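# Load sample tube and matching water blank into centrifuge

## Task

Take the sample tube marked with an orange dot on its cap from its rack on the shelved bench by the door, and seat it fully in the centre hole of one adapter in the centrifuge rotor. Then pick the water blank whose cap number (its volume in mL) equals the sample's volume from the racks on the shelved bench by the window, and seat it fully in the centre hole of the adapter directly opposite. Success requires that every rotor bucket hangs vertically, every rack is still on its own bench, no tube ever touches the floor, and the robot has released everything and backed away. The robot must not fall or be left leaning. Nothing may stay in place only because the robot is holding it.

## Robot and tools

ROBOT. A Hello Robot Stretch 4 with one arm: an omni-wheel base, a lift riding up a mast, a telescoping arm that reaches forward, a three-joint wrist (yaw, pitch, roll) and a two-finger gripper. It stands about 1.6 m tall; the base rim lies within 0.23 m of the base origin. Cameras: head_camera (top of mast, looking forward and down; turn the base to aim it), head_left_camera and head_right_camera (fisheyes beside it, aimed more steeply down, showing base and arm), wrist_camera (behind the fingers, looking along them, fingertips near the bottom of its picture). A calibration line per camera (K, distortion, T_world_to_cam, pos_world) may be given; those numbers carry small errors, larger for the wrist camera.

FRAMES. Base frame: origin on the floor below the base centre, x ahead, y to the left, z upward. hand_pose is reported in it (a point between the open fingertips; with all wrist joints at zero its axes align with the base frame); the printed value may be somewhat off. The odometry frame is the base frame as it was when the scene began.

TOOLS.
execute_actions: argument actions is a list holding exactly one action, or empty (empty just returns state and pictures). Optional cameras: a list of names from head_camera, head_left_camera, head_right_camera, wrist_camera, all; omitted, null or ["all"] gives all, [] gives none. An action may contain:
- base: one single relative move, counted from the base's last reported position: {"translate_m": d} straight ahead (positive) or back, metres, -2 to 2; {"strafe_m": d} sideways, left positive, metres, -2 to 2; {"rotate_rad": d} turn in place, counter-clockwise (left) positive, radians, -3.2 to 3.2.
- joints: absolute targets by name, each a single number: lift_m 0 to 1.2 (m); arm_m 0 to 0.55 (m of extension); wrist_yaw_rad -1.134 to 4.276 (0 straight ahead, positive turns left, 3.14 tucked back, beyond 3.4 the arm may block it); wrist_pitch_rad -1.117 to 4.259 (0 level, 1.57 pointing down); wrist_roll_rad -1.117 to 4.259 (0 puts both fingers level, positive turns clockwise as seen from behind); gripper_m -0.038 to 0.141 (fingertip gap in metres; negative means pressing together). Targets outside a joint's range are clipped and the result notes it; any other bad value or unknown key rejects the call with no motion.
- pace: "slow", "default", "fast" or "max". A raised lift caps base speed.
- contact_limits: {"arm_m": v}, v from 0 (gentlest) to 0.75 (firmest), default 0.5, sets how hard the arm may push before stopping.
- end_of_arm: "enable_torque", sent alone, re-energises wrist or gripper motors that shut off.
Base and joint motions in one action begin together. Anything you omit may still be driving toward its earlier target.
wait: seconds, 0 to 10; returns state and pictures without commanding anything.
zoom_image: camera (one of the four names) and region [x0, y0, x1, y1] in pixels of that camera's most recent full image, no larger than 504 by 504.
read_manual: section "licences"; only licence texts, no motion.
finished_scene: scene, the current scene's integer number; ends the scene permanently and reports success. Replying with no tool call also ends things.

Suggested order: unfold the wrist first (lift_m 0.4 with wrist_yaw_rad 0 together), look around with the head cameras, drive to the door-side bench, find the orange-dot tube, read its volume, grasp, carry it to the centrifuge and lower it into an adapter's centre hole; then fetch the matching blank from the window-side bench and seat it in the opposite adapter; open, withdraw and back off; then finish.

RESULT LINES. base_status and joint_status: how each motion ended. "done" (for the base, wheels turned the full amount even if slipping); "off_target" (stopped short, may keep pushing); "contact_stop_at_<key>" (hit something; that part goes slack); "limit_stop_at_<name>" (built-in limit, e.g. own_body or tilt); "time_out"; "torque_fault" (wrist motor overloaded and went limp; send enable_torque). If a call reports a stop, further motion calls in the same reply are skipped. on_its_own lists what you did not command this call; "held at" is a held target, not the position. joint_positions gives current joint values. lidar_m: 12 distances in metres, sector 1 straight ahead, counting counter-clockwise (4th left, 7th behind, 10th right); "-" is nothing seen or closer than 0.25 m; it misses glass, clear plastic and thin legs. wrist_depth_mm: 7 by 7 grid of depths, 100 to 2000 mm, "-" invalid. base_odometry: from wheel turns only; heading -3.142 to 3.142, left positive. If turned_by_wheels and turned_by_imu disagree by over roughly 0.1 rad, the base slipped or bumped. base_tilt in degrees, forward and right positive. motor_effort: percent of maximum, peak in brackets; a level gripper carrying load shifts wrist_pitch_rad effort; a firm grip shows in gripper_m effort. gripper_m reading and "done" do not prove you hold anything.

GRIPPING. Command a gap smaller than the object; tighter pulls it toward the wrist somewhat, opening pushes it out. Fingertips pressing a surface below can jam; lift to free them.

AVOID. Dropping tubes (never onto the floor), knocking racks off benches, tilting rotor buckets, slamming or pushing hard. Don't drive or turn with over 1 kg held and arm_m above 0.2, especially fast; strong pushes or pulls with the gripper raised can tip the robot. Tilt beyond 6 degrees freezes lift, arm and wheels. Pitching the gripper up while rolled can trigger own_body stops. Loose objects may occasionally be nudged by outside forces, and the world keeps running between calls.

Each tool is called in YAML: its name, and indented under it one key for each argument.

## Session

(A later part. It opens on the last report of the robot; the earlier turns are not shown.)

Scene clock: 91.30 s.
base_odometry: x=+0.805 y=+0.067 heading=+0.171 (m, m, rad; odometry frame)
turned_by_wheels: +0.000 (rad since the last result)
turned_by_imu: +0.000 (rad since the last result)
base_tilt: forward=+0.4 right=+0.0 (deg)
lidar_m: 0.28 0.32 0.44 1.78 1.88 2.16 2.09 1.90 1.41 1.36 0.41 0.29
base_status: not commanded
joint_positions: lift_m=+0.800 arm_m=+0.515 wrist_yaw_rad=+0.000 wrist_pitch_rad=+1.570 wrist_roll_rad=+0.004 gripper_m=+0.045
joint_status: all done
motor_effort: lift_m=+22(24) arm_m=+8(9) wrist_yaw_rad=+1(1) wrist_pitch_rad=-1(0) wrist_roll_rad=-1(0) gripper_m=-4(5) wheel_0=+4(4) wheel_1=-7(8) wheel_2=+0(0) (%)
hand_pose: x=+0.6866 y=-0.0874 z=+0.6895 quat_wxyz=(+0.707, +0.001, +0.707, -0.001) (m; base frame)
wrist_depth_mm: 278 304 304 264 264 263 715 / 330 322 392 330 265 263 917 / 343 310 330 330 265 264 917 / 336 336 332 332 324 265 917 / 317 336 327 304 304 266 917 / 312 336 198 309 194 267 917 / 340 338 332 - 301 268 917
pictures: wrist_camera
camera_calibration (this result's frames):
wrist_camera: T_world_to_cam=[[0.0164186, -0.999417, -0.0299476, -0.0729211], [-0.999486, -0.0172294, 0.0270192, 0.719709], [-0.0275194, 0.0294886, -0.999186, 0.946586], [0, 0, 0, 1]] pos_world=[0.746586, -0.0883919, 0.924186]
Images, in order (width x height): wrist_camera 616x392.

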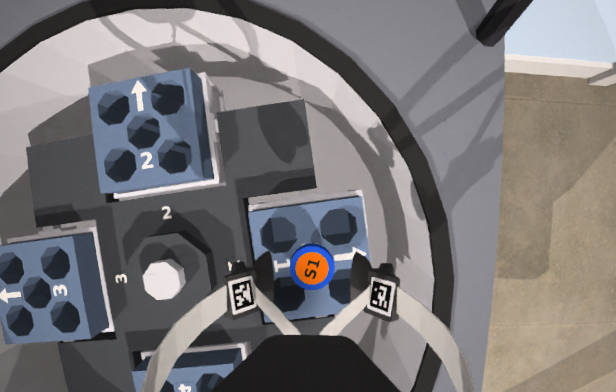

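execute_actions:
  actions:
    - {"joints":{"lift_m":0.88}}
  cameras: []

execute_actions:
  actions:
    - {"base":{"translate_m":-0.5},"joints":{"arm_m":0,"wrist_pitch_rad":0.4,"gripper_m":0.057}}
  cameras: []

execute_actions:
  actions:
    - {"base":{"rotate_rad":1.571}}
  cameras: []

execute_actions:
  actions:
    - {"base":{"translate_m":0.9}}

Scene clock: 98.73 s.
base_odometry: x=+0.805 y=+0.067 heading=+0.171 (m, m, rad; odometry frame)
turned_by_wheels: +0.000 (rad since the last result)
turned_by_imu: -0.001 (rad since the last result)
base_tilt: forward=+0.3 right=+0.1 (deg)
lidar_m: 0.29 0.30 0.45 1.77 1.86 2.18 2.08 1.90 1.40 1.35 0.39 0.31
base_status: not commanded
joint_positions: lift_m=+0.880 arm_m=+0.515 wrist_yaw_rad=+0.000 wrist_pitch_rad=+1.570 wrist_roll_rad=+0.004 gripper_m=+0.045
joint_status: all done
motor_effort: lift_m=+22(25) arm_m=+9(9) wrist_yaw_rad=+2(0) wrist_pitch_rad=-1(1) wrist_roll_rad=+0(0) gripper_m=-4(3) wheel_0=+3(3) wheel_1=-8(8) wheel_2=+0(0) (%)
hand_pose: x=+0.6866 y=-0.0874 z=+0.7695 quat_wxyz=(+0.707, +0.001, +0.707, -0.001) (m; base frame)
wrist_depth_mm: 351 349 345 343 343 343 715 / 353 399 433 345 343 917 991 / 397 415 413 413 345 991 991 / 430 415 413 415 347 1008 1008 / 415 413 394 387 347 1008 991 / 407 418 198 413 194 1008 1008 / 410 421 394 - 349 1008 1008
pictures: none
No camera images: the call's "cameras" was empty. Leave "cameras" out to get every camera's image.

Scene clock: 101.87 s.
base_odometry: x=+0.312 y=-0.018 heading=+0.171 (m, m, rad; odometry frame)
turned_by_wheels: -0.001 (rad since the last result)
turned_by_imu: -0.001 (rad since the last result)
base_tilt: forward=+0.3 right=+0.0 (deg)
lidar_m: 0.78 0.83 1.86 1.77 1.86 1.64 1.58 1.66 1.37 1.33 2.13 0.79
base_status: done
joint_positions: lift_m=+0.880 arm_m=+0.001 wrist_yaw_rad=+0.000 wrist_pitch_rad=+0.402 wrist_roll_rad=+0.004 gripper_m=+0.057
joint_status: all done
motor_effort: lift_m=+22(22) arm_m=-8(10) wrist_yaw_rad=+3(1) wrist_pitch_rad=-6(11) wrist_roll_rad=+0(0) gripper_m=-3(4) wheel_0=-3(8) wheel_1=-7(11) wheel_2=+3(14) (%)
hand_pose: x=+0.4378 y=-0.0875 z=+0.9451 quat_wxyz=(+0.980, +0.002, +0.200, +0.000) (m; base frame)
wrist_depth_mm: 1255 1255 1118 1078 1205 1205 1160 / 1336 1308 1182 1160 1308 1281 1229 / 1397 1397 1255 1255 1366 1336 1336 / 1499 1537 1160 1182 1499 1430 1430 / 1661 1618 809 809 1537 1537 1576 / 1576 917 202 788 778 1576 1537 / 1308 854 842 - 904 1281 1308
pictures: none
No camera images: the call's "cameras" was empty. Leave "cameras" out to get every camera's image.

Scene clock: 103.93 s.
base_odometry: x=+0.312 y=-0.018 heading=+1.741 (m, m, rad; odometry frame)
turned_by_wheels: +1.570 (rad since the last result)
turned_by_imu: +1.584 (rad since the last result)
base_tilt: forward=+0.2 right=+0.1 (deg)
lidar_m: 1.74 1.86 1.64 1.56 1.66 1.41 1.36 2.13 0.81 0.77 0.82 1.83
base_status: done
joint_positions: lift_m=+0.880 arm_m=+0.001 wrist_yaw_rad=+0.000 wrist_pitch_rad=+0.402 wrist_roll_rad=+0.004 gripper_m=+0.057
joint_status: not commanded
motor_effort: lift_m=+21(22) arm_m=-8(8) wrist_yaw_rad=+1(1) wrist_pitch_rad=-6(7) wrist_roll_rad=-1(0) gripper_m=-3(3) wheel_0=-3(10) wheel_1=-7(11) wheel_2=-6(12) (%)
hand_pose: x=+0.4378 y=-0.0874 z=+0.9451 quat_wxyz=(+0.980, +0.002, +0.200, +0.000) (m; base frame)
wrist_depth_mm: - - - - - - - / - - - - - - - / - - - 1921 - - - / - - - - - - - / - - - - - 1983 1921 / 1537 1576 202 1618 1464 1537 1537 / 1308 1308 1336 - 1366 1281 1308
pictures: none
No camera images: the call's "cameras" was empty. Leave "cameras" out to get every camera's image.

Scene clock: 108.40 s.
base_odometry: x=+0.160 y=+0.868 heading=+1.741 (m, m, rad; odometry frame)
turned_by_wheels: +0.000 (rad since the last result)
turned_by_imu: -0.002 (rad since the last result)
base_tilt: forward=+0.3 right=+0.0 (deg)
lidar_m: 0.86 0.90 2.23 1.59 1.65 2.30 2.31 1.13 0.95 1.57 1.66 0.90
base_status: done
joint_positions: lift_m=+0.880 arm_m=+0.001 wrist_yaw_rad=+0.000 wrist_pitch_rad=+0.402 wrist_roll_rad=+0.004 gripper_m=+0.057
joint_status: not commanded
motor_effort: lift_m=+21(21) arm_m=-8(9) wrist_yaw_rad=+1(1) wrist_pitch_rad=-5(9) wrist_roll_rad=+0(0) gripper_m=-4(5) wheel_0=+3(6) wheel_1=+7(10) wheel_2=-5(15) (%)
hand_pose: x=+0.4378 y=-0.0874 z=+0.9451 quat_wxyz=(+0.980, +0.002, +0.200, +0.000) (m; base frame)
wrist_depth_mm: 1397 1366 1366 1366 1336 1308 1308 / 1430 1430 1430 1397 1397 1366 1397 / 1537 1255 1229 1205 1205 1025 1025 / 798 798 778 798 788 798 788 / 1808 1808 1060 1025 1708 1708 1708 / 1008 1576 202 1537 1430 1537 1205 / 1160 1281 1308 - 1366 1255 1008
pictures: head_camera, head_left_camera, head_right_camera, wrist_camera
camera_calibration (this result's frames):
wrist_camera: T_world_to_cam=[[0.0339431, -0.999418, 0.0033388, -0.100325], [-0.416958, -0.017197, -0.908763, 1.09354], [0.908292, 0.0294541, -0.417299, 0.235434], [0, 0, 0, 1]] pos_world=[0.245524, -0.0883957, 1.09235]
Images, in order (width x height): head_camera 420x560, head_left_camera 420x672, head_right_camera 420x672, wrist_camera 616x392.

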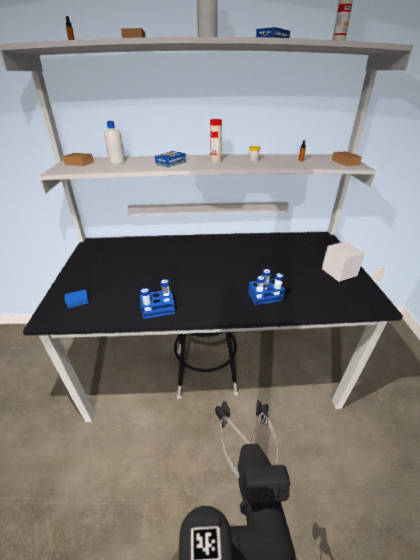

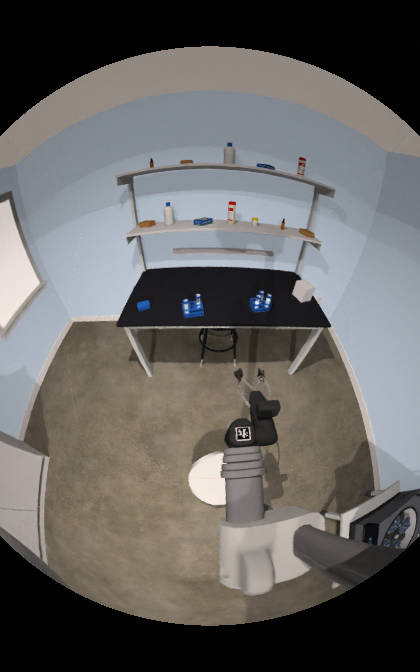

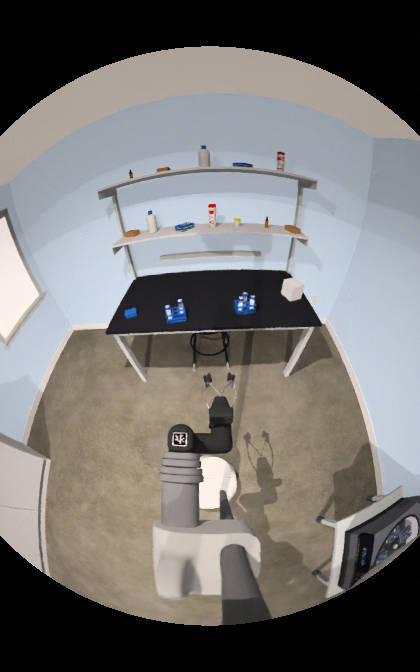

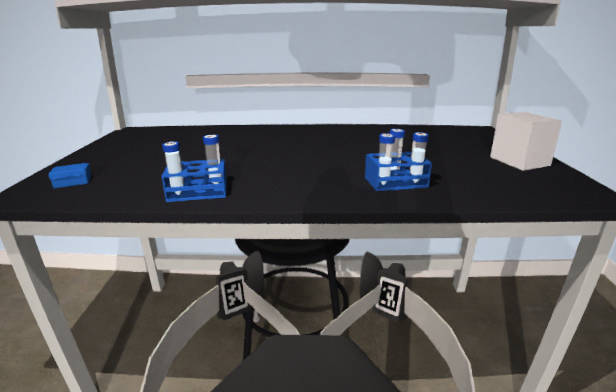

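execute_actions:
  actions:
    - {"base":{"translate_m":0.5},"joints":{"arm_m":0.3,"wrist_pitch_rad":1.57,"lift_m":1.18}}
  cameras: ["wrist_camera"]

Scene clock: 113.90 s.
base_odometry: x=+0.075 y=+1.361 heading=+1.741 (m, m, rad; odometry frame)
turned_by_wheels: +0.001 (rad since the last result)
turned_by_imu: -0.002 (rad since the last result)
base_tilt: forward=+0.3 right=+0.0 (deg)
lidar_m: 0.38 0.41 0.55 2.14 1.70 2.28 3.49 1.26 1.35 1.58 0.55 0.38
base_status: done
joint_positions: lift_m=+1.180 arm_m=+0.299 wrist_yaw_rad=+0.000 wrist_pitch_rad=+1.570 wrist_roll_rad=+0.004 gripper_m=+0.057
joint_status: all done
motor_effort: lift_m=+22(24) arm_m=+8(11) wrist_yaw_rad=+0(2) wrist_pitch_rad=+3(6) wrist_roll_rad=+0(0) gripper_m=-3(3) wheel_0=+4(6) wheel_1=+6(12) wheel_2=-3(14) (%)
hand_pose: x=+0.4697 y=-0.0874 z=+1.0695 quat_wxyz=(+0.707, +0.001, +0.707, -0.001) (m; base frame)
wrist_depth_mm: 544 535 539 530 525 525 521 / 539 539 539 535 530 525 525 / 549 544 539 535 535 530 525 / 549 488 539 539 539 469 530 / 549 549 544 539 535 530 530 / 1336 1336 202 1118 1336 1336 1336 / 1366 1366 1336 - 1336 1308 1308
pictures: wrist_camera
camera_calibration (this result's frames):
wrist_camera: T_world_to_cam=[[0.0164338, -0.999417, -0.0299427, -0.0579923], [-0.999494, -0.0172356, 0.0267194, 0.492996], [-0.0272199, 0.0294884, -0.999194, 1.32018], [0, 0, 0, 1]] pos_world=[0.529635, -0.0883915, 1.30421]
Images, in order (width x height): wrist_camera 616x392.

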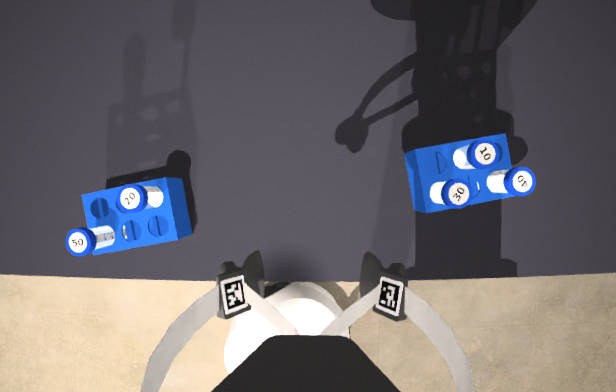

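execute_actions:
  actions:
    - {"base":{"strafe_m":-0.2},"joints":{"arm_m":0.402,"lift_m":1.04}}
  cameras: ["wrist_camera"]

Scene clock: 118.07 s.
base_odometry: x=+0.272 y=+1.395 heading=+1.741 (m, m, rad; odometry frame)
turned_by_wheels: +0.000 (rad since the last result)
turned_by_imu: -0.001 (rad since the last result)
base_tilt: forward=+0.3 right=+0.1 (deg)
lidar_m: 0.37 0.39 0.57 2.34 1.90 2.54 3.48 1.10 1.36 1.37 0.54 0.40
base_status: done
joint_positions: lift_m=+1.040 arm_m=+0.400 wrist_yaw_rad=+0.000 wrist_pitch_rad=+1.570 wrist_roll_rad=+0.004 gripper_m=+0.057
joint_status: all done
motor_effort: lift_m=+17(21) arm_m=+9(8) wrist_yaw_rad=+1(1) wrist_pitch_rad=-1(0) wrist_roll_rad=+0(0) gripper_m=-3(5) wheel_0=+2(12) wheel_1=-3(15) wheel_2=+0(2) (%)
hand_pose: x=+0.5716 y=-0.0874 z=+0.9299 quat_wxyz=(+0.707, +0.001, +0.707, -0.001) (m; base frame)
wrist_depth_mm: 397 397 394 392 387 387 387 / 399 397 397 394 389 389 387 / 399 397 397 394 392 392 387 / 399 402 397 394 394 389 389 / 404 402 397 334 394 392 389 / 404 404 203 336 272 392 392 / 404 404 404 - 397 394 394
pictures: wrist_camera
camera_calibration (this result's frames):
wrist_camera: T_world_to_cam=[[0.016399, -0.999417, -0.0299475, -0.0638222], [-0.999487, -0.0172096, 0.027014, 0.598287], [-0.0275136, 0.0294891, -0.999186, 1.18364], [0, 0, 0, 1]] pos_world=[0.631593, -0.0883931, 1.1646]
Images, in order (width x height): wrist_camera 616x392.

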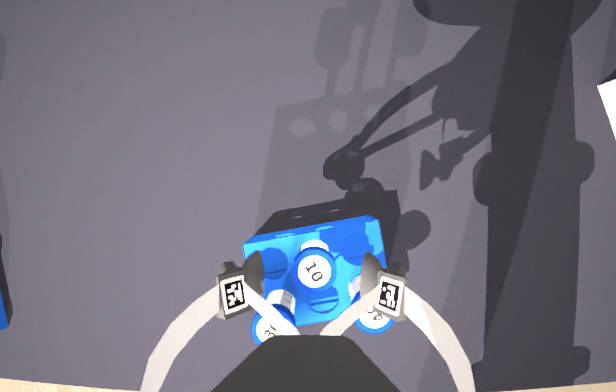

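execute_actions:
  actions:
    - {"joints":{"wrist_roll_rad":-0.2,"gripper_m":0.05}}
  cameras: []

execute_actions:
  actions:
    - {"joints":{"lift_m":0.995},"pace":"slow"}
  cameras: ["wrist_camera"]

execute_actions:
  actions:
    - {"joints":{"gripper_m":0.005}}
  cameras: []

execute_actions:
  actions:
    - {"joints":{"lift_m":1.13},"pace":"slow"}
  cameras: ["wrist_camera","head_right_camera"]

zoom_image:
  camera: "head_right_camera"
  region: [180,300,270,390]

Scene clock: 126.87 s.
base_odometry: x=+0.272 y=+1.395 heading=+1.741 (m, m, rad; odometry frame)
turned_by_wheels: +0.000 (rad since the last result)
turned_by_imu: -0.001 (rad since the last result)
base_tilt: forward=+0.3 right=+0.1 (deg)
lidar_m: 0.37 0.40 0.56 2.32 1.90 2.54 3.50 1.12 1.37 1.37 0.54 0.39
base_status: not commanded
joint_positions: lift_m=+1.040 arm_m=+0.400 wrist_yaw_rad=+0.000 wrist_pitch_rad=+1.570 wrist_roll_rad=-0.200 gripper_m=+0.050
joint_status: all done
motor_effort: lift_m=+17(17) arm_m=+8(8) wrist_yaw_rad=+2(0) wrist_pitch_rad=+1(0) wrist_roll_rad=-1(3) gripper_m=-4(3) wheel_0=+2(2) wheel_1=-4(3) wheel_2=+0(0) (%)
hand_pose: x=+0.5716 y=-0.0874 z=+0.9299 quat_wxyz=(+0.704, -0.070, +0.703, +0.070) (m; base frame)
wrist_depth_mm: 399 397 394 389 389 387 382 / 399 397 394 394 389 389 387 / 402 399 397 394 392 389 384 / 402 402 397 397 392 392 389 / 404 399 399 336 392 392 392 / 404 404 200 336 202 394 392 / 1205 402 404 - 394 394 392
pictures: none
No camera images: the call's "cameras" was empty. Leave "cameras" out to get every camera's image.

Scene clock: 128.10 s.
base_odometry: x=+0.272 y=+1.395 heading=+1.741 (m, m, rad; odometry frame)
turned_by_wheels: +0.000 (rad since the last result)
turned_by_imu: +0.000 (rad since the last result)
base_tilt: forward=+0.3 right=+0.1 (deg)
lidar_m: 0.35 0.41 0.53 2.35 1.90 2.54 3.49 1.12 1.37 1.38 0.52 0.38
base_status: not commanded
joint_positions: lift_m=+0.995 arm_m=+0.400 wrist_yaw_rad=+0.000 wrist_pitch_rad=+1.570 wrist_roll_rad=-0.200 gripper_m=+0.050
joint_status: all done
motor_effort: lift_m=+17(16) arm_m=+9(8) wrist_yaw_rad=+1(1) wrist_pitch_rad=-3(2) wrist_roll_rad=-1(1) gripper_m=-3(3) wheel_0=+2(2) wheel_1=-3(4) wheel_2=+0(0) (%)
hand_pose: x=+0.5716 y=-0.0874 z=+0.8850 quat_wxyz=(+0.704, -0.070, +0.703, +0.070) (m; base frame)
wrist_depth_mm: 351 349 347 345 345 342 340 / 353 353 349 347 345 342 342 / 353 353 349 349 345 345 345 / 355 351 351 349 347 345 343 / 355 355 353 290 347 345 345 / 357 357 199 229 202 349 347 / 359 357 355 - 351 347 349
pictures: wrist_camera
camera_calibration (this result's frames):
wrist_camera: T_world_to_cam=[[0.218252, -0.975438, -0.0297942, -0.178587], [-0.975338, -0.219055, 0.0270321, 0.568039], [-0.0328947, 0.0231596, -0.99919, 1.14123], [0, 0, 0, 1]] pos_world=[0.630547, -0.0761995, 1.11963]
Images, in order (width x height): wrist_camera 616x392.

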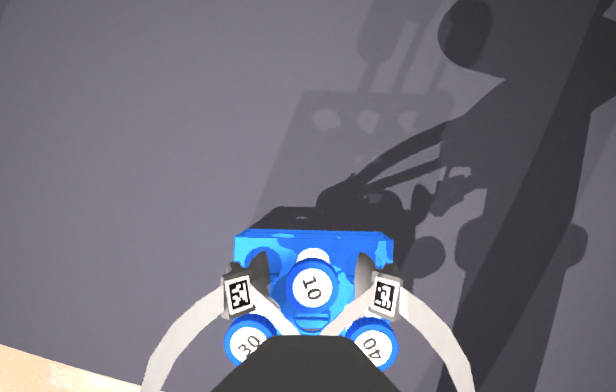

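Scene clock: 129.33 s.
base_odometry: x=+0.272 y=+1.395 heading=+1.741 (m, m, rad; odometry frame)
turned_by_wheels: +0.000 (rad since the last result)
turned_by_imu: +0.000 (rad since the last result)
base_tilt: forward=+0.3 right=+0.1 (deg)
lidar_m: 0.37 0.40 0.54 2.35 1.88 2.53 3.51 1.13 1.36 1.37 0.54 0.39
base_status: not commanded
joint_positions: lift_m=+0.995 arm_m=+0.400 wrist_yaw_rad=+0.000 wrist_pitch_rad=+1.570 wrist_roll_rad=-0.200 gripper_m=+0.005
joint_status: all done
motor_effort: lift_m=+17(16) arm_m=+9(9) wrist_yaw_rad=+1(2) wrist_pitch_rad=+0(0) wrist_roll_rad=-1(1) gripper_m=-14(13) wheel_0=+2(2) wheel_1=-3(3) wheel_2=+0(0) (%)
hand_pose: x=+0.5716 y=-0.0874 z=+0.8850 quat_wxyz=(+0.704, -0.070, +0.703, +0.070) (m; base frame)
wrist_depth_mm: 351 351 347 345 343 342 340 / 353 351 349 345 347 343 342 / 353 351 351 349 347 345 343 / 357 353 351 351 347 343 345 / 357 353 351 290 349 347 345 / 357 355 191 222 189 347 347 / 357 357 353 - 351 349 347
pictures: none
No camera images: the call's "cameras" was empty. Leave "cameras" out to get every camera's image.

Scene clock: 131.27 s.
base_odometry: x=+0.272 y=+1.395 heading=+1.741 (m, m, rad; odometry frame)
turned_by_wheels: +0.000 (rad since the last result)
turned_by_imu: -0.001 (rad since the last result)
base_tilt: forward=+0.3 right=+0.0 (deg)
lidar_m: 0.36 0.40 0.55 2.33 1.90 2.54 3.51 1.11 1.37 1.37 0.56 0.38
base_status: not commanded
joint_positions: lift_m=+1.130 arm_m=+0.400 wrist_yaw_rad=+0.000 wrist_pitch_rad=+1.570 wrist_roll_rad=-0.200 gripper_m=+0.005
joint_status: all done
motor_effort: lift_m=+22(23) arm_m=+9(9) wrist_yaw_rad=+1(2) wrist_pitch_rad=+1(0) wrist_roll_rad=-1(1) gripper_m=-14(13) wheel_0=+1(2) wheel_1=-3(4) wheel_2=+0(0) (%)
hand_pose: x=+0.5716 y=-0.0874 z=+1.0195 quat_wxyz=(+0.704, -0.070, +0.703, +0.070) (m; base frame)
wrist_depth_mm: 484 488 484 480 477 473 473 / 496 488 484 480 480 477 473 / 492 488 488 484 484 477 477 / 496 492 488 488 484 480 480 / 496 496 492 424 480 484 480 / 1308 496 192 223 188 484 480 / 1308 1308 1060 - 488 484 484
pictures: head_right_camera, wrist_camera
camera_calibration (this result's frames):
wrist_camera: T_world_to_cam=[[0.218252, -0.975437, -0.0297942, -0.17458], [-0.975338, -0.219056, 0.0270322, 0.564404], [-0.0328948, 0.0231596, -0.99919, 1.27564], [0, 0, 0, 1]] pos_world=[0.630549, -0.0761995, 1.25415]
Images, in order (width x height): head_right_camera 420x672, wrist_camera 616x392.

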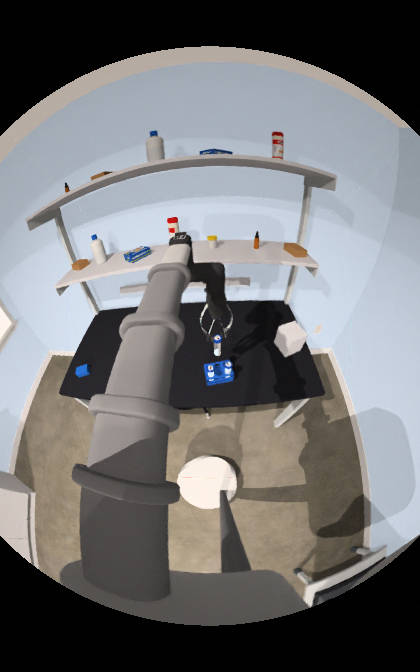

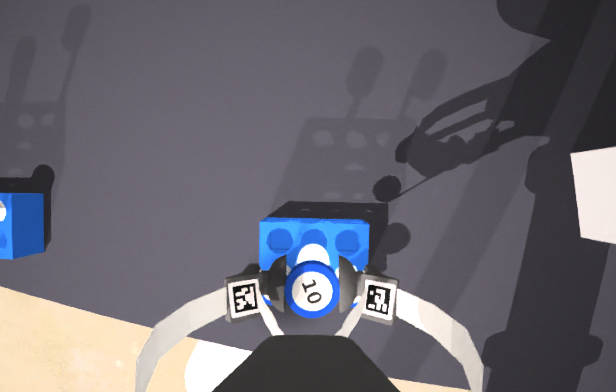

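Region (180, 300, 270, 390) of head_right_camera's 420x672 image, scaled by 5.600, with more detail than that image has.

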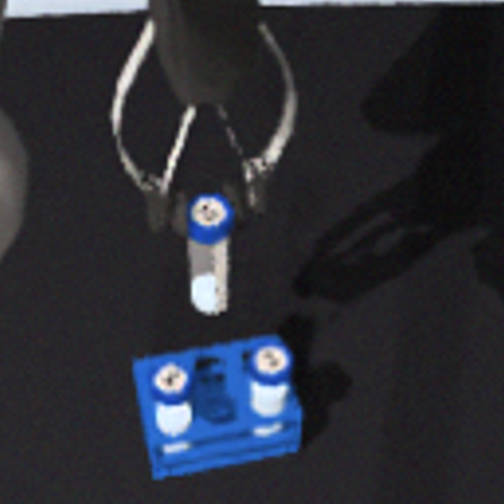

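Matches.

execute_actions:
  actions:
    - {"base":{"translate_m":-1.145},"joints":{"wrist_roll_rad":0,"arm_m":0.3}}
  cameras: []

execute_actions:
  actions:
    - {"base":{"rotate_rad":-1.571},"joints":{"lift_m":0.95},"pace":"slow"}
  cameras: []

execute_actions:
  actions:
    - {"base":{"translate_m":0.28},"joints":{"arm_m":0.5}}
  cameras: []

execute_actions:
  actions:
    - {"joints":{"lift_m":0.87}}
  cameras: ["wrist_camera"]

Scene clock: 144.13 s.
base_odometry: x=+0.466 y=+0.267 heading=+1.741 (m, m, rad; odometry frame)
turned_by_wheels: +0.000 (rad since the last result)
turned_by_imu: -0.001 (rad since the last result)
base_tilt: forward=+0.3 right=+0.0 (deg)
lidar_m: 0.48 1.59 1.83 1.76 1.86 1.70 1.65 1.89 0.59 0.59 0.64 1.58
base_status: done
joint_positions: lift_m=+1.130 arm_m=+0.302 wrist_yaw_rad=+0.000 wrist_pitch_rad=+1.570 wrist_roll_rad=+0.000 gripper_m=+0.005
joint_status: all done
motor_effort: lift_m=+22(22) arm_m=-9(9) wrist_yaw_rad=+0(1) wrist_pitch_rad=-2(0) wrist_roll_rad=+1(3) gripper_m=-16(14) wheel_0=-3(8) wheel_1=-6(11) wheel_2=+5(15) (%)
hand_pose: x=+0.4726 y=-0.0874 z=+1.0195 quat_wxyz=(+0.707, +0.000, +0.707, +0.000) (m; base frame)
wrist_depth_mm: 1281 1281 1255 1281 1255 1229 1255 / 1308 1281 1281 1281 1255 1255 1229 / 1281 1281 1255 1281 1281 1255 1229 / 1308 1308 1255 1281 1255 1281 1255 / 1308 1281 1281 1281 1255 1255 1255 / 1308 1281 192 221 188 1281 1281 / 1308 1336 1281 - 1308 1255 866
pictures: none
No camera images: the call's "cameras" was empty. Leave "cameras" out to get every camera's image.

Scene clock: 147.00 s.
base_odometry: x=+0.466 y=+0.267 heading=+0.172 (m, m, rad; odometry frame)
turned_by_wheels: -1.569 (rad since the last result)
turned_by_imu: -1.586 (rad since the last result)
base_tilt: forward=+0.3 right=+0.0 (deg)
lidar_m: 0.46 0.66 1.57 1.53 1.61 1.84 1.77 1.84 1.67 1.59 1.85 0.61
base_status: done
joint_positions: lift_m=+0.950 arm_m=+0.301 wrist_yaw_rad=+0.000 wrist_pitch_rad=+1.570 wrist_roll_rad=+0.000 gripper_m=+0.005
joint_status: all done
motor_effort: lift_m=+17(20) arm_m=-9(9) wrist_yaw_rad=+1(1) wrist_pitch_rad=+0(1) wrist_roll_rad=+1(1) gripper_m=-13(16) wheel_0=+3(9) wheel_1=+8(10) wheel_2=+7(12) (%)
hand_pose: x=+0.4726 y=-0.0874 z=+0.8400 quat_wxyz=(+0.707, +0.000, +0.707, +0.000) (m; base frame)
wrist_depth_mm: 1098 1078 424 415 415 413 410 / 1078 1078 559 504 492 473 462 / 1118 1098 691 676 676 676 866 / 1098 1098 1098 1078 1078 1060 1060 / 1118 1098 1118 1078 1098 1078 1078 / 1118 1098 191 222 188 1078 1078 / 1138 1098 960 - 1078 1098 1098
pictures: none
No camera images: the call's "cameras" was empty. Leave "cameras" out to get every camera's image.

Scene clock: 149.40 s.
base_odometry: x=+0.742 y=+0.314 heading=+0.172 (m, m, rad; odometry frame)
turned_by_wheels: +0.000 (rad since the last result)
turned_by_imu: -0.001 (rad since the last result)
base_tilt: forward=+0.3 right=+0.1 (deg)
lidar_m: 0.32 0.34 1.59 1.53 1.59 2.77 2.07 2.14 1.66 1.61 0.44 0.33
base_status: done
joint_positions: lift_m=+0.950 arm_m=+0.499 wrist_yaw_rad=+0.000 wrist_pitch_rad=+1.570 wrist_roll_rad=+0.000 gripper_m=+0.005
joint_status: all done
motor_effort: lift_m=+17(17) arm_m=+8(8) wrist_yaw_rad=+2(3) wrist_pitch_rad=-1(2) wrist_roll_rad=+0(1) gripper_m=-13(16) wheel_0=+4(8) wheel_1=+6(11) wheel_2=-6(15) (%)
hand_pose: x=+0.6696 y=-0.0874 z=+0.8399 quat_wxyz=(+0.707, +0.000, +0.707, +0.000) (m; base frame)
wrist_depth_mm: 878 866 418 415 413 413 410 / 1098 1078 421 455 492 477 410 / 1098 1098 421 480 462 477 449 / 1098 1098 424 488 477 459 466 / 1098 1118 424 459 480 484 469 / 1098 1118 191 222 188 480 442 / 1118 1118 427 - 492 442 418
pictures: none
No camera images: the call's "cameras" was empty. Leave "cameras" out to get every camera's image.

Scene clock: 150.70 s.
base_odometry: x=+0.742 y=+0.314 heading=+0.172 (m, m, rad; odometry frame)
turned_by_wheels: +0.000 (rad since the last result)
turned_by_imu: +0.000 (rad since the last result)
base_tilt: forward=+0.3 right=+0.0 (deg)
lidar_m: 0.32 0.34 1.56 1.52 1.59 2.74 2.05 2.14 1.66 1.62 0.44 0.33
base_status: not commanded
joint_positions: lift_m=+0.870 arm_m=+0.499 wrist_yaw_rad=+0.000 wrist_pitch_rad=+1.570 wrist_roll_rad=+0.000 gripper_m=+0.005
joint_status: all done
motor_effort: lift_m=+17(15) arm_m=+8(8) wrist_yaw_rad=+1(1) wrist_pitch_rad=-1(1) wrist_roll_rad=+1(0) gripper_m=-16(14) wheel_0=+4(4) wheel_1=+7(6) wheel_2=-6(6) (%)
hand_pose: x=+0.6696 y=-0.0874 z=+0.7599 quat_wxyz=(+0.707, +0.000, +0.707, +0.000) (m; base frame)
wrist_depth_mm: 866 854 336 336 389 368 330 / 1008 1008 342 452 377 394 389 / 1008 1008 342 399 402 397 427 / 1008 1008 366 402 399 399 368 / 1025 1008 357 375 399 399 382 / 1025 1025 191 222 189 399 402 / 1042 1025 343 - 402 384 402
pictures: wrist_camera
camera_calibration (this result's frames):
wrist_camera: T_world_to_cam=[[0.0207564, -0.999336, -0.0299441, -0.0734345], [-0.999403, -0.0215671, 0.0270088, 0.700431], [-0.0276367, 0.0293656, -0.999187, 1.01654], [0, 0, 0, 1]] pos_world=[0.72963, -0.0881307, 0.994594]
Images, in order (width x height): wrist_camera 616x392.

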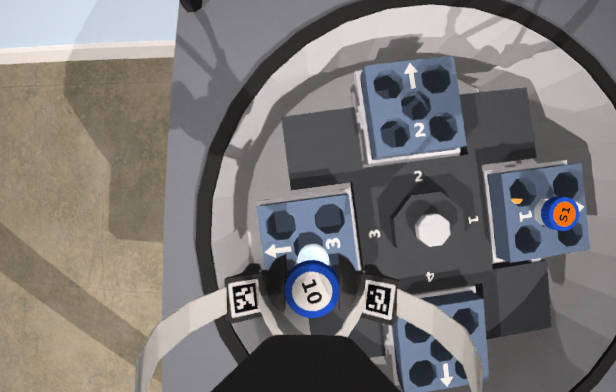

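execute_actions:
  actions:
    - {"base":{"strafe_m":0.005},"joints":{"lift_m":0.835,"arm_m":0.503},"pace":"slow"}
  cameras: ["wrist_camera"]

zoom_image:
  camera: "wrist_camera"
  region: [240,180,390,330]

Scene clock: 155.43 s.
base_odometry: x=+0.741 y=+0.319 heading=+0.172 (m, m, rad; odometry frame)
turned_by_wheels: +0.000 (rad since the last result)
turned_by_imu: -0.001 (rad since the last result)
base_tilt: forward=+0.3 right=+0.0 (deg)
lidar_m: 0.31 0.34 1.61 1.52 1.59 2.77 2.06 2.15 1.66 1.62 0.43 0.32
base_status: done
joint_positions: lift_m=+0.835 arm_m=+0.501 wrist_yaw_rad=+0.000 wrist_pitch_rad=+1.570 wrist_roll_rad=+0.000 gripper_m=+0.005
joint_status: all done
motor_effort: lift_m=+17(17) arm_m=+9(8) wrist_yaw_rad=+2(0) wrist_pitch_rad=-1(0) wrist_roll_rad=+0(1) gripper_m=-14(15) wheel_0=-5(6) wheel_1=+8(12) wheel_2=+0(4) (%)
hand_pose: x=+0.6726 y=-0.0874 z=+0.7250 quat_wxyz=(+0.707, +0.000, +0.707, +0.000) (m; base frame)
wrist_depth_mm: 866 820 301 301 375 353 329 / 991 960 303 415 351 362 362 / 960 991 306 366 364 359 402 / 991 960 340 366 364 362 334 / 1008 976 340 340 349 357 338 / 991 991 191 222 188 364 364 / 991 991 309 - 368 345 394
pictures: wrist_camera
camera_calibration (this result's frames):
wrist_camera: T_world_to_cam=[[0.0207564, -0.999336, -0.0299441, -0.0745425], [-0.999403, -0.0215671, 0.0270088, 0.704311], [-0.0276367, 0.0293656, -0.999187, 0.981681], [0, 0, 0, 1]] pos_world=[0.732568, -0.0881307, 0.959628]
Images, in order (width x height): wrist_camera 616x392.

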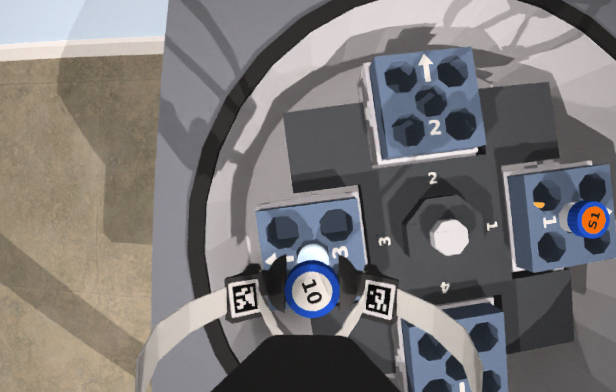

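Region (240, 180, 390, 330) of wrist_camera's 616x392 image, scaled by 3.360.

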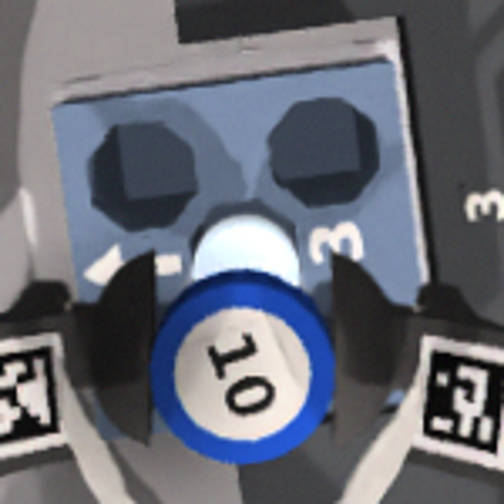

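execute_actions:
  actions:
    - {"joints":{"lift_m":0.757},"pace":"slow"}
  cameras: ["wrist_camera"]

execute_actions:
  actions:
    - {"joints":{"gripper_m":0.045}}
  cameras: ["wrist_camera"]

execute_actions:
  actions:
    - {"joints":{"lift_m":0.88}}
  cameras: ["wrist_camera"]

execute_actions:
  actions:
    - {"base":{"translate_m":-0.3},"joints":{"arm_m":0}}
  cameras: ["head_camera"]

zoom_image:
  camera: "head_camera"
  region: [190,280,350,400]

Scene clock: 162.90 s.
base_odometry: x=+0.741 y=+0.319 heading=+0.172 (m, m, rad; odometry frame)
turned_by_wheels: +0.000 (rad since the last result)
turned_by_imu: -0.001 (rad since the last result)
base_tilt: forward=+0.3 right=+0.1 (deg)
lidar_m: 0.32 0.37 1.59 1.51 1.60 2.77 2.06 2.14 1.66 1.61 0.44 0.34
base_status: not commanded
joint_positions: lift_m=+0.757 arm_m=+0.501 wrist_yaw_rad=+0.000 wrist_pitch_rad=+1.570 wrist_roll_rad=+0.000 gripper_m=+0.005
joint_status: all done
motor_effort: lift_m=+17(15) arm_m=+8(9) wrist_yaw_rad=+1(1) wrist_pitch_rad=-2(3) wrist_roll_rad=+0(1) gripper_m=-15(14) wheel_0=-5(5) wheel_1=+8(8) wheel_2=+0(0) (%)
hand_pose: x=+0.6726 y=-0.0874 z=+0.6470 quat_wxyz=(+0.707, +0.000, +0.707, +0.000) (m; base frame)
wrist_depth_mm: 831 225 224 291 301 255 329 / 878 227 232 336 285 256 282 / 891 227 290 287 285 283 283 / 904 227 324 289 286 283 283 / 904 229 279 262 286 265 283 / 917 229 191 221 188 286 285 / 917 230 259 - 289 260 268
pictures: wrist_camera
camera_calibration (this result's frames):
wrist_camera: T_world_to_cam=[[0.0207565, -0.999336, -0.0299441, -0.0768783], [-0.999403, -0.0215671, 0.0270088, 0.706419], [-0.0276367, 0.0293656, -0.999187, 0.903742], [0, 0, 0, 1]] pos_world=[0.73257, -0.0881307, 0.881625]
Images, in order (width x height): wrist_camera 616x392.

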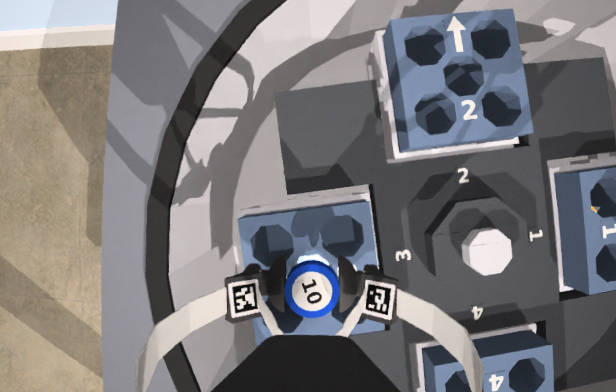

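Scene clock: 164.10 s.
base_odometry: x=+0.741 y=+0.319 heading=+0.172 (m, m, rad; odometry frame)
turned_by_wheels: +0.000 (rad since the last result)
turned_by_imu: +0.000 (rad since the last result)
base_tilt: forward=+0.3 right=+0.1 (deg)
lidar_m: 0.32 0.36 1.59 1.51 1.60 2.74 2.06 2.14 1.68 1.62 0.44 0.34
base_status: not commanded
joint_positions: lift_m=+0.757 arm_m=+0.501 wrist_yaw_rad=+0.000 wrist_pitch_rad=+1.570 wrist_roll_rad=+0.000 gripper_m=+0.045
joint_status: all done
motor_effort: lift_m=+17(17) arm_m=+9(9) wrist_yaw_rad=+2(1) wrist_pitch_rad=-2(0) wrist_roll_rad=+1(1) gripper_m=-3(14) wheel_0=-5(5) wheel_1=+8(8) wheel_2=+0(0) (%)
hand_pose: x=+0.6726 y=-0.0874 z=+0.6470 quat_wxyz=(+0.707, +0.000, +0.707, +0.000) (m; base frame)
wrist_depth_mm: 831 225 224 293 300 256 330 / 891 226 231 336 285 257 282 / 904 226 290 287 286 282 283 / 891 228 324 287 285 285 283 / 904 229 279 263 286 265 285 / 904 229 199 233 194 286 286 / 917 230 262 - 289 259 268
pictures: wrist_camera
camera_calibration (this result's frames):
wrist_camera: T_world_to_cam=[[0.0207563, -0.999336, -0.0299441, -0.0768782], [-0.999403, -0.021567, 0.0270088, 0.70642], [-0.0276367, 0.0293656, -0.999187, 0.903742], [0, 0, 0, 1]] pos_world=[0.73257, -0.0881307, 0.881625]
Images, in order (width x height): wrist_camera 616x392.

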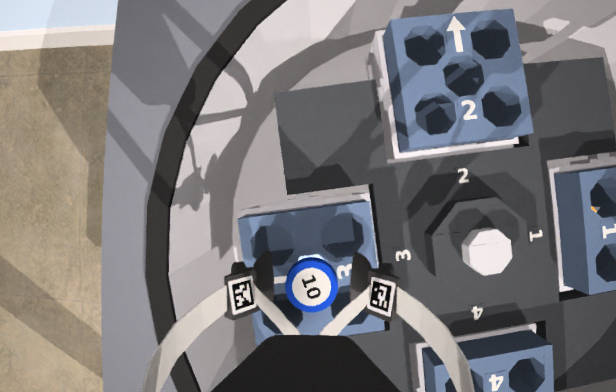

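Scene clock: 165.67 s.
base_odometry: x=+0.741 y=+0.319 heading=+0.172 (m, m, rad; odometry frame)
turned_by_wheels: +0.000 (rad since the last result)
turned_by_imu: +0.000 (rad since the last result)
base_tilt: forward=+0.3 right=+0.1 (deg)
lidar_m: 0.32 0.34 1.60 1.53 1.58 2.73 2.06 2.15 1.68 1.63 0.45 0.32
base_status: not commanded
joint_positions: lift_m=+0.880 arm_m=+0.501 wrist_yaw_rad=+0.000 wrist_pitch_rad=+1.570 wrist_roll_rad=+0.000 gripper_m=+0.045
joint_status: all done
motor_effort: lift_m=+22(22) arm_m=+9(8) wrist_yaw_rad=+2(1) wrist_pitch_rad=+1(0) wrist_roll_rad=+0(1) gripper_m=-4(3) wheel_0=-5(5) wheel_1=+8(8) wheel_2=+0(0) (%)
hand_pose: x=+0.6726 y=-0.0874 z=+0.7695 quat_wxyz=(+0.707, +0.000, +0.707, +0.000) (m; base frame)
wrist_depth_mm: 866 854 347 345 379 366 342 / 1025 1008 347 439 413 424 392 / 1025 991 349 410 407 404 452 / 1008 1025 351 413 410 407 379 / 1042 1042 353 384 394 410 389 / 1042 1042 198 418 194 410 415 / 1042 1042 355 - 410 404 407
pictures: wrist_camera
camera_calibration (this result's frames):
wrist_camera: T_world_to_cam=[[0.0207563, -0.999336, -0.0299441, -0.0732087], [-0.999403, -0.0215669, 0.0270088, 0.703114], [-0.0276367, 0.0293656, -0.999187, 1.02619], [0, 0, 0, 1]] pos_world=[0.732574, -0.0881307, 1.00417]
Images, in order (width x height): wrist_camera 616x392.

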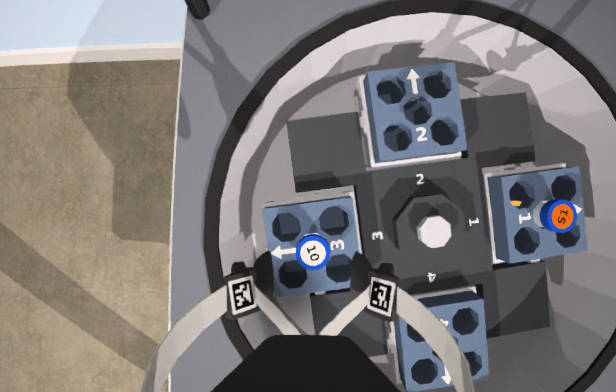

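Scene clock: 168.20 s.
base_odometry: x=+0.446 y=+0.268 heading=+0.172 (m, m, rad; odometry frame)
turned_by_wheels: -0.001 (rad since the last result)
turned_by_imu: -0.001 (rad since the last result)
base_tilt: forward=+0.2 right=+0.1 (deg)
lidar_m: 0.61 0.65 1.56 1.52 1.62 1.81 1.77 1.82 1.65 1.60 1.88 0.64
base_status: done
joint_positions: lift_m=+0.880 arm_m=+0.002 wrist_yaw_rad=+0.000 wrist_pitch_rad=+1.570 wrist_roll_rad=+0.000 gripper_m=+0.045
joint_status: all done
motor_effort: lift_m=+22(22) arm_m=-9(10) wrist_yaw_rad=+3(3) wrist_pitch_rad=-2(2) wrist_roll_rad=+0(1) gripper_m=-3(3) wheel_0=-3(8) wheel_1=-7(9) wheel_2=+4(15) (%)
hand_pose: x=+0.1726 y=-0.0874 z=+0.7695 quat_wxyz=(+0.707, +0.000, +0.707, +0.000) (m; base frame)
wrist_depth_mm: 1025 1008 1008 991 991 991 991 / 1008 1008 1025 1025 1008 991 991 / 1025 1008 1025 991 991 991 1008 / 1042 1025 1025 1025 1008 991 991 / 1025 1025 809 788 1008 1008 991 / 1042 1042 198 798 195 991 1008 / 1042 1025 1025 - 1008 1008 1025
pictures: head_camera
Images, in order (width x height): head_camera 420x560.

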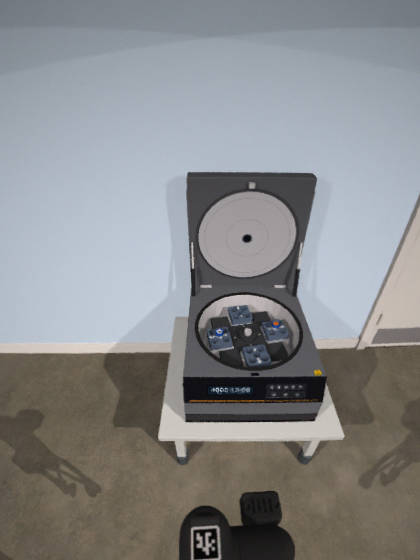

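Region (190, 280, 350, 400) of head_camera's 420x560 image, scaled by 3.150, with more detail than that image has; it fills the top 378 rows of this view, and the rest is white.

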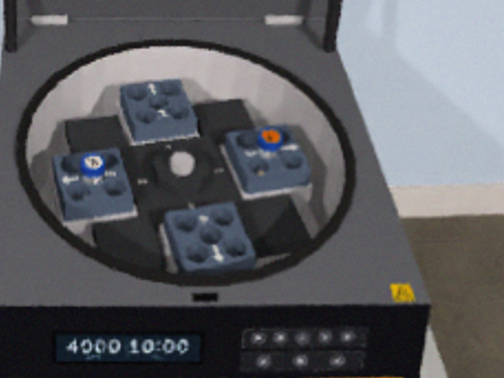

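finished_scene:
  scene: 1

The scene is finished: the task was done.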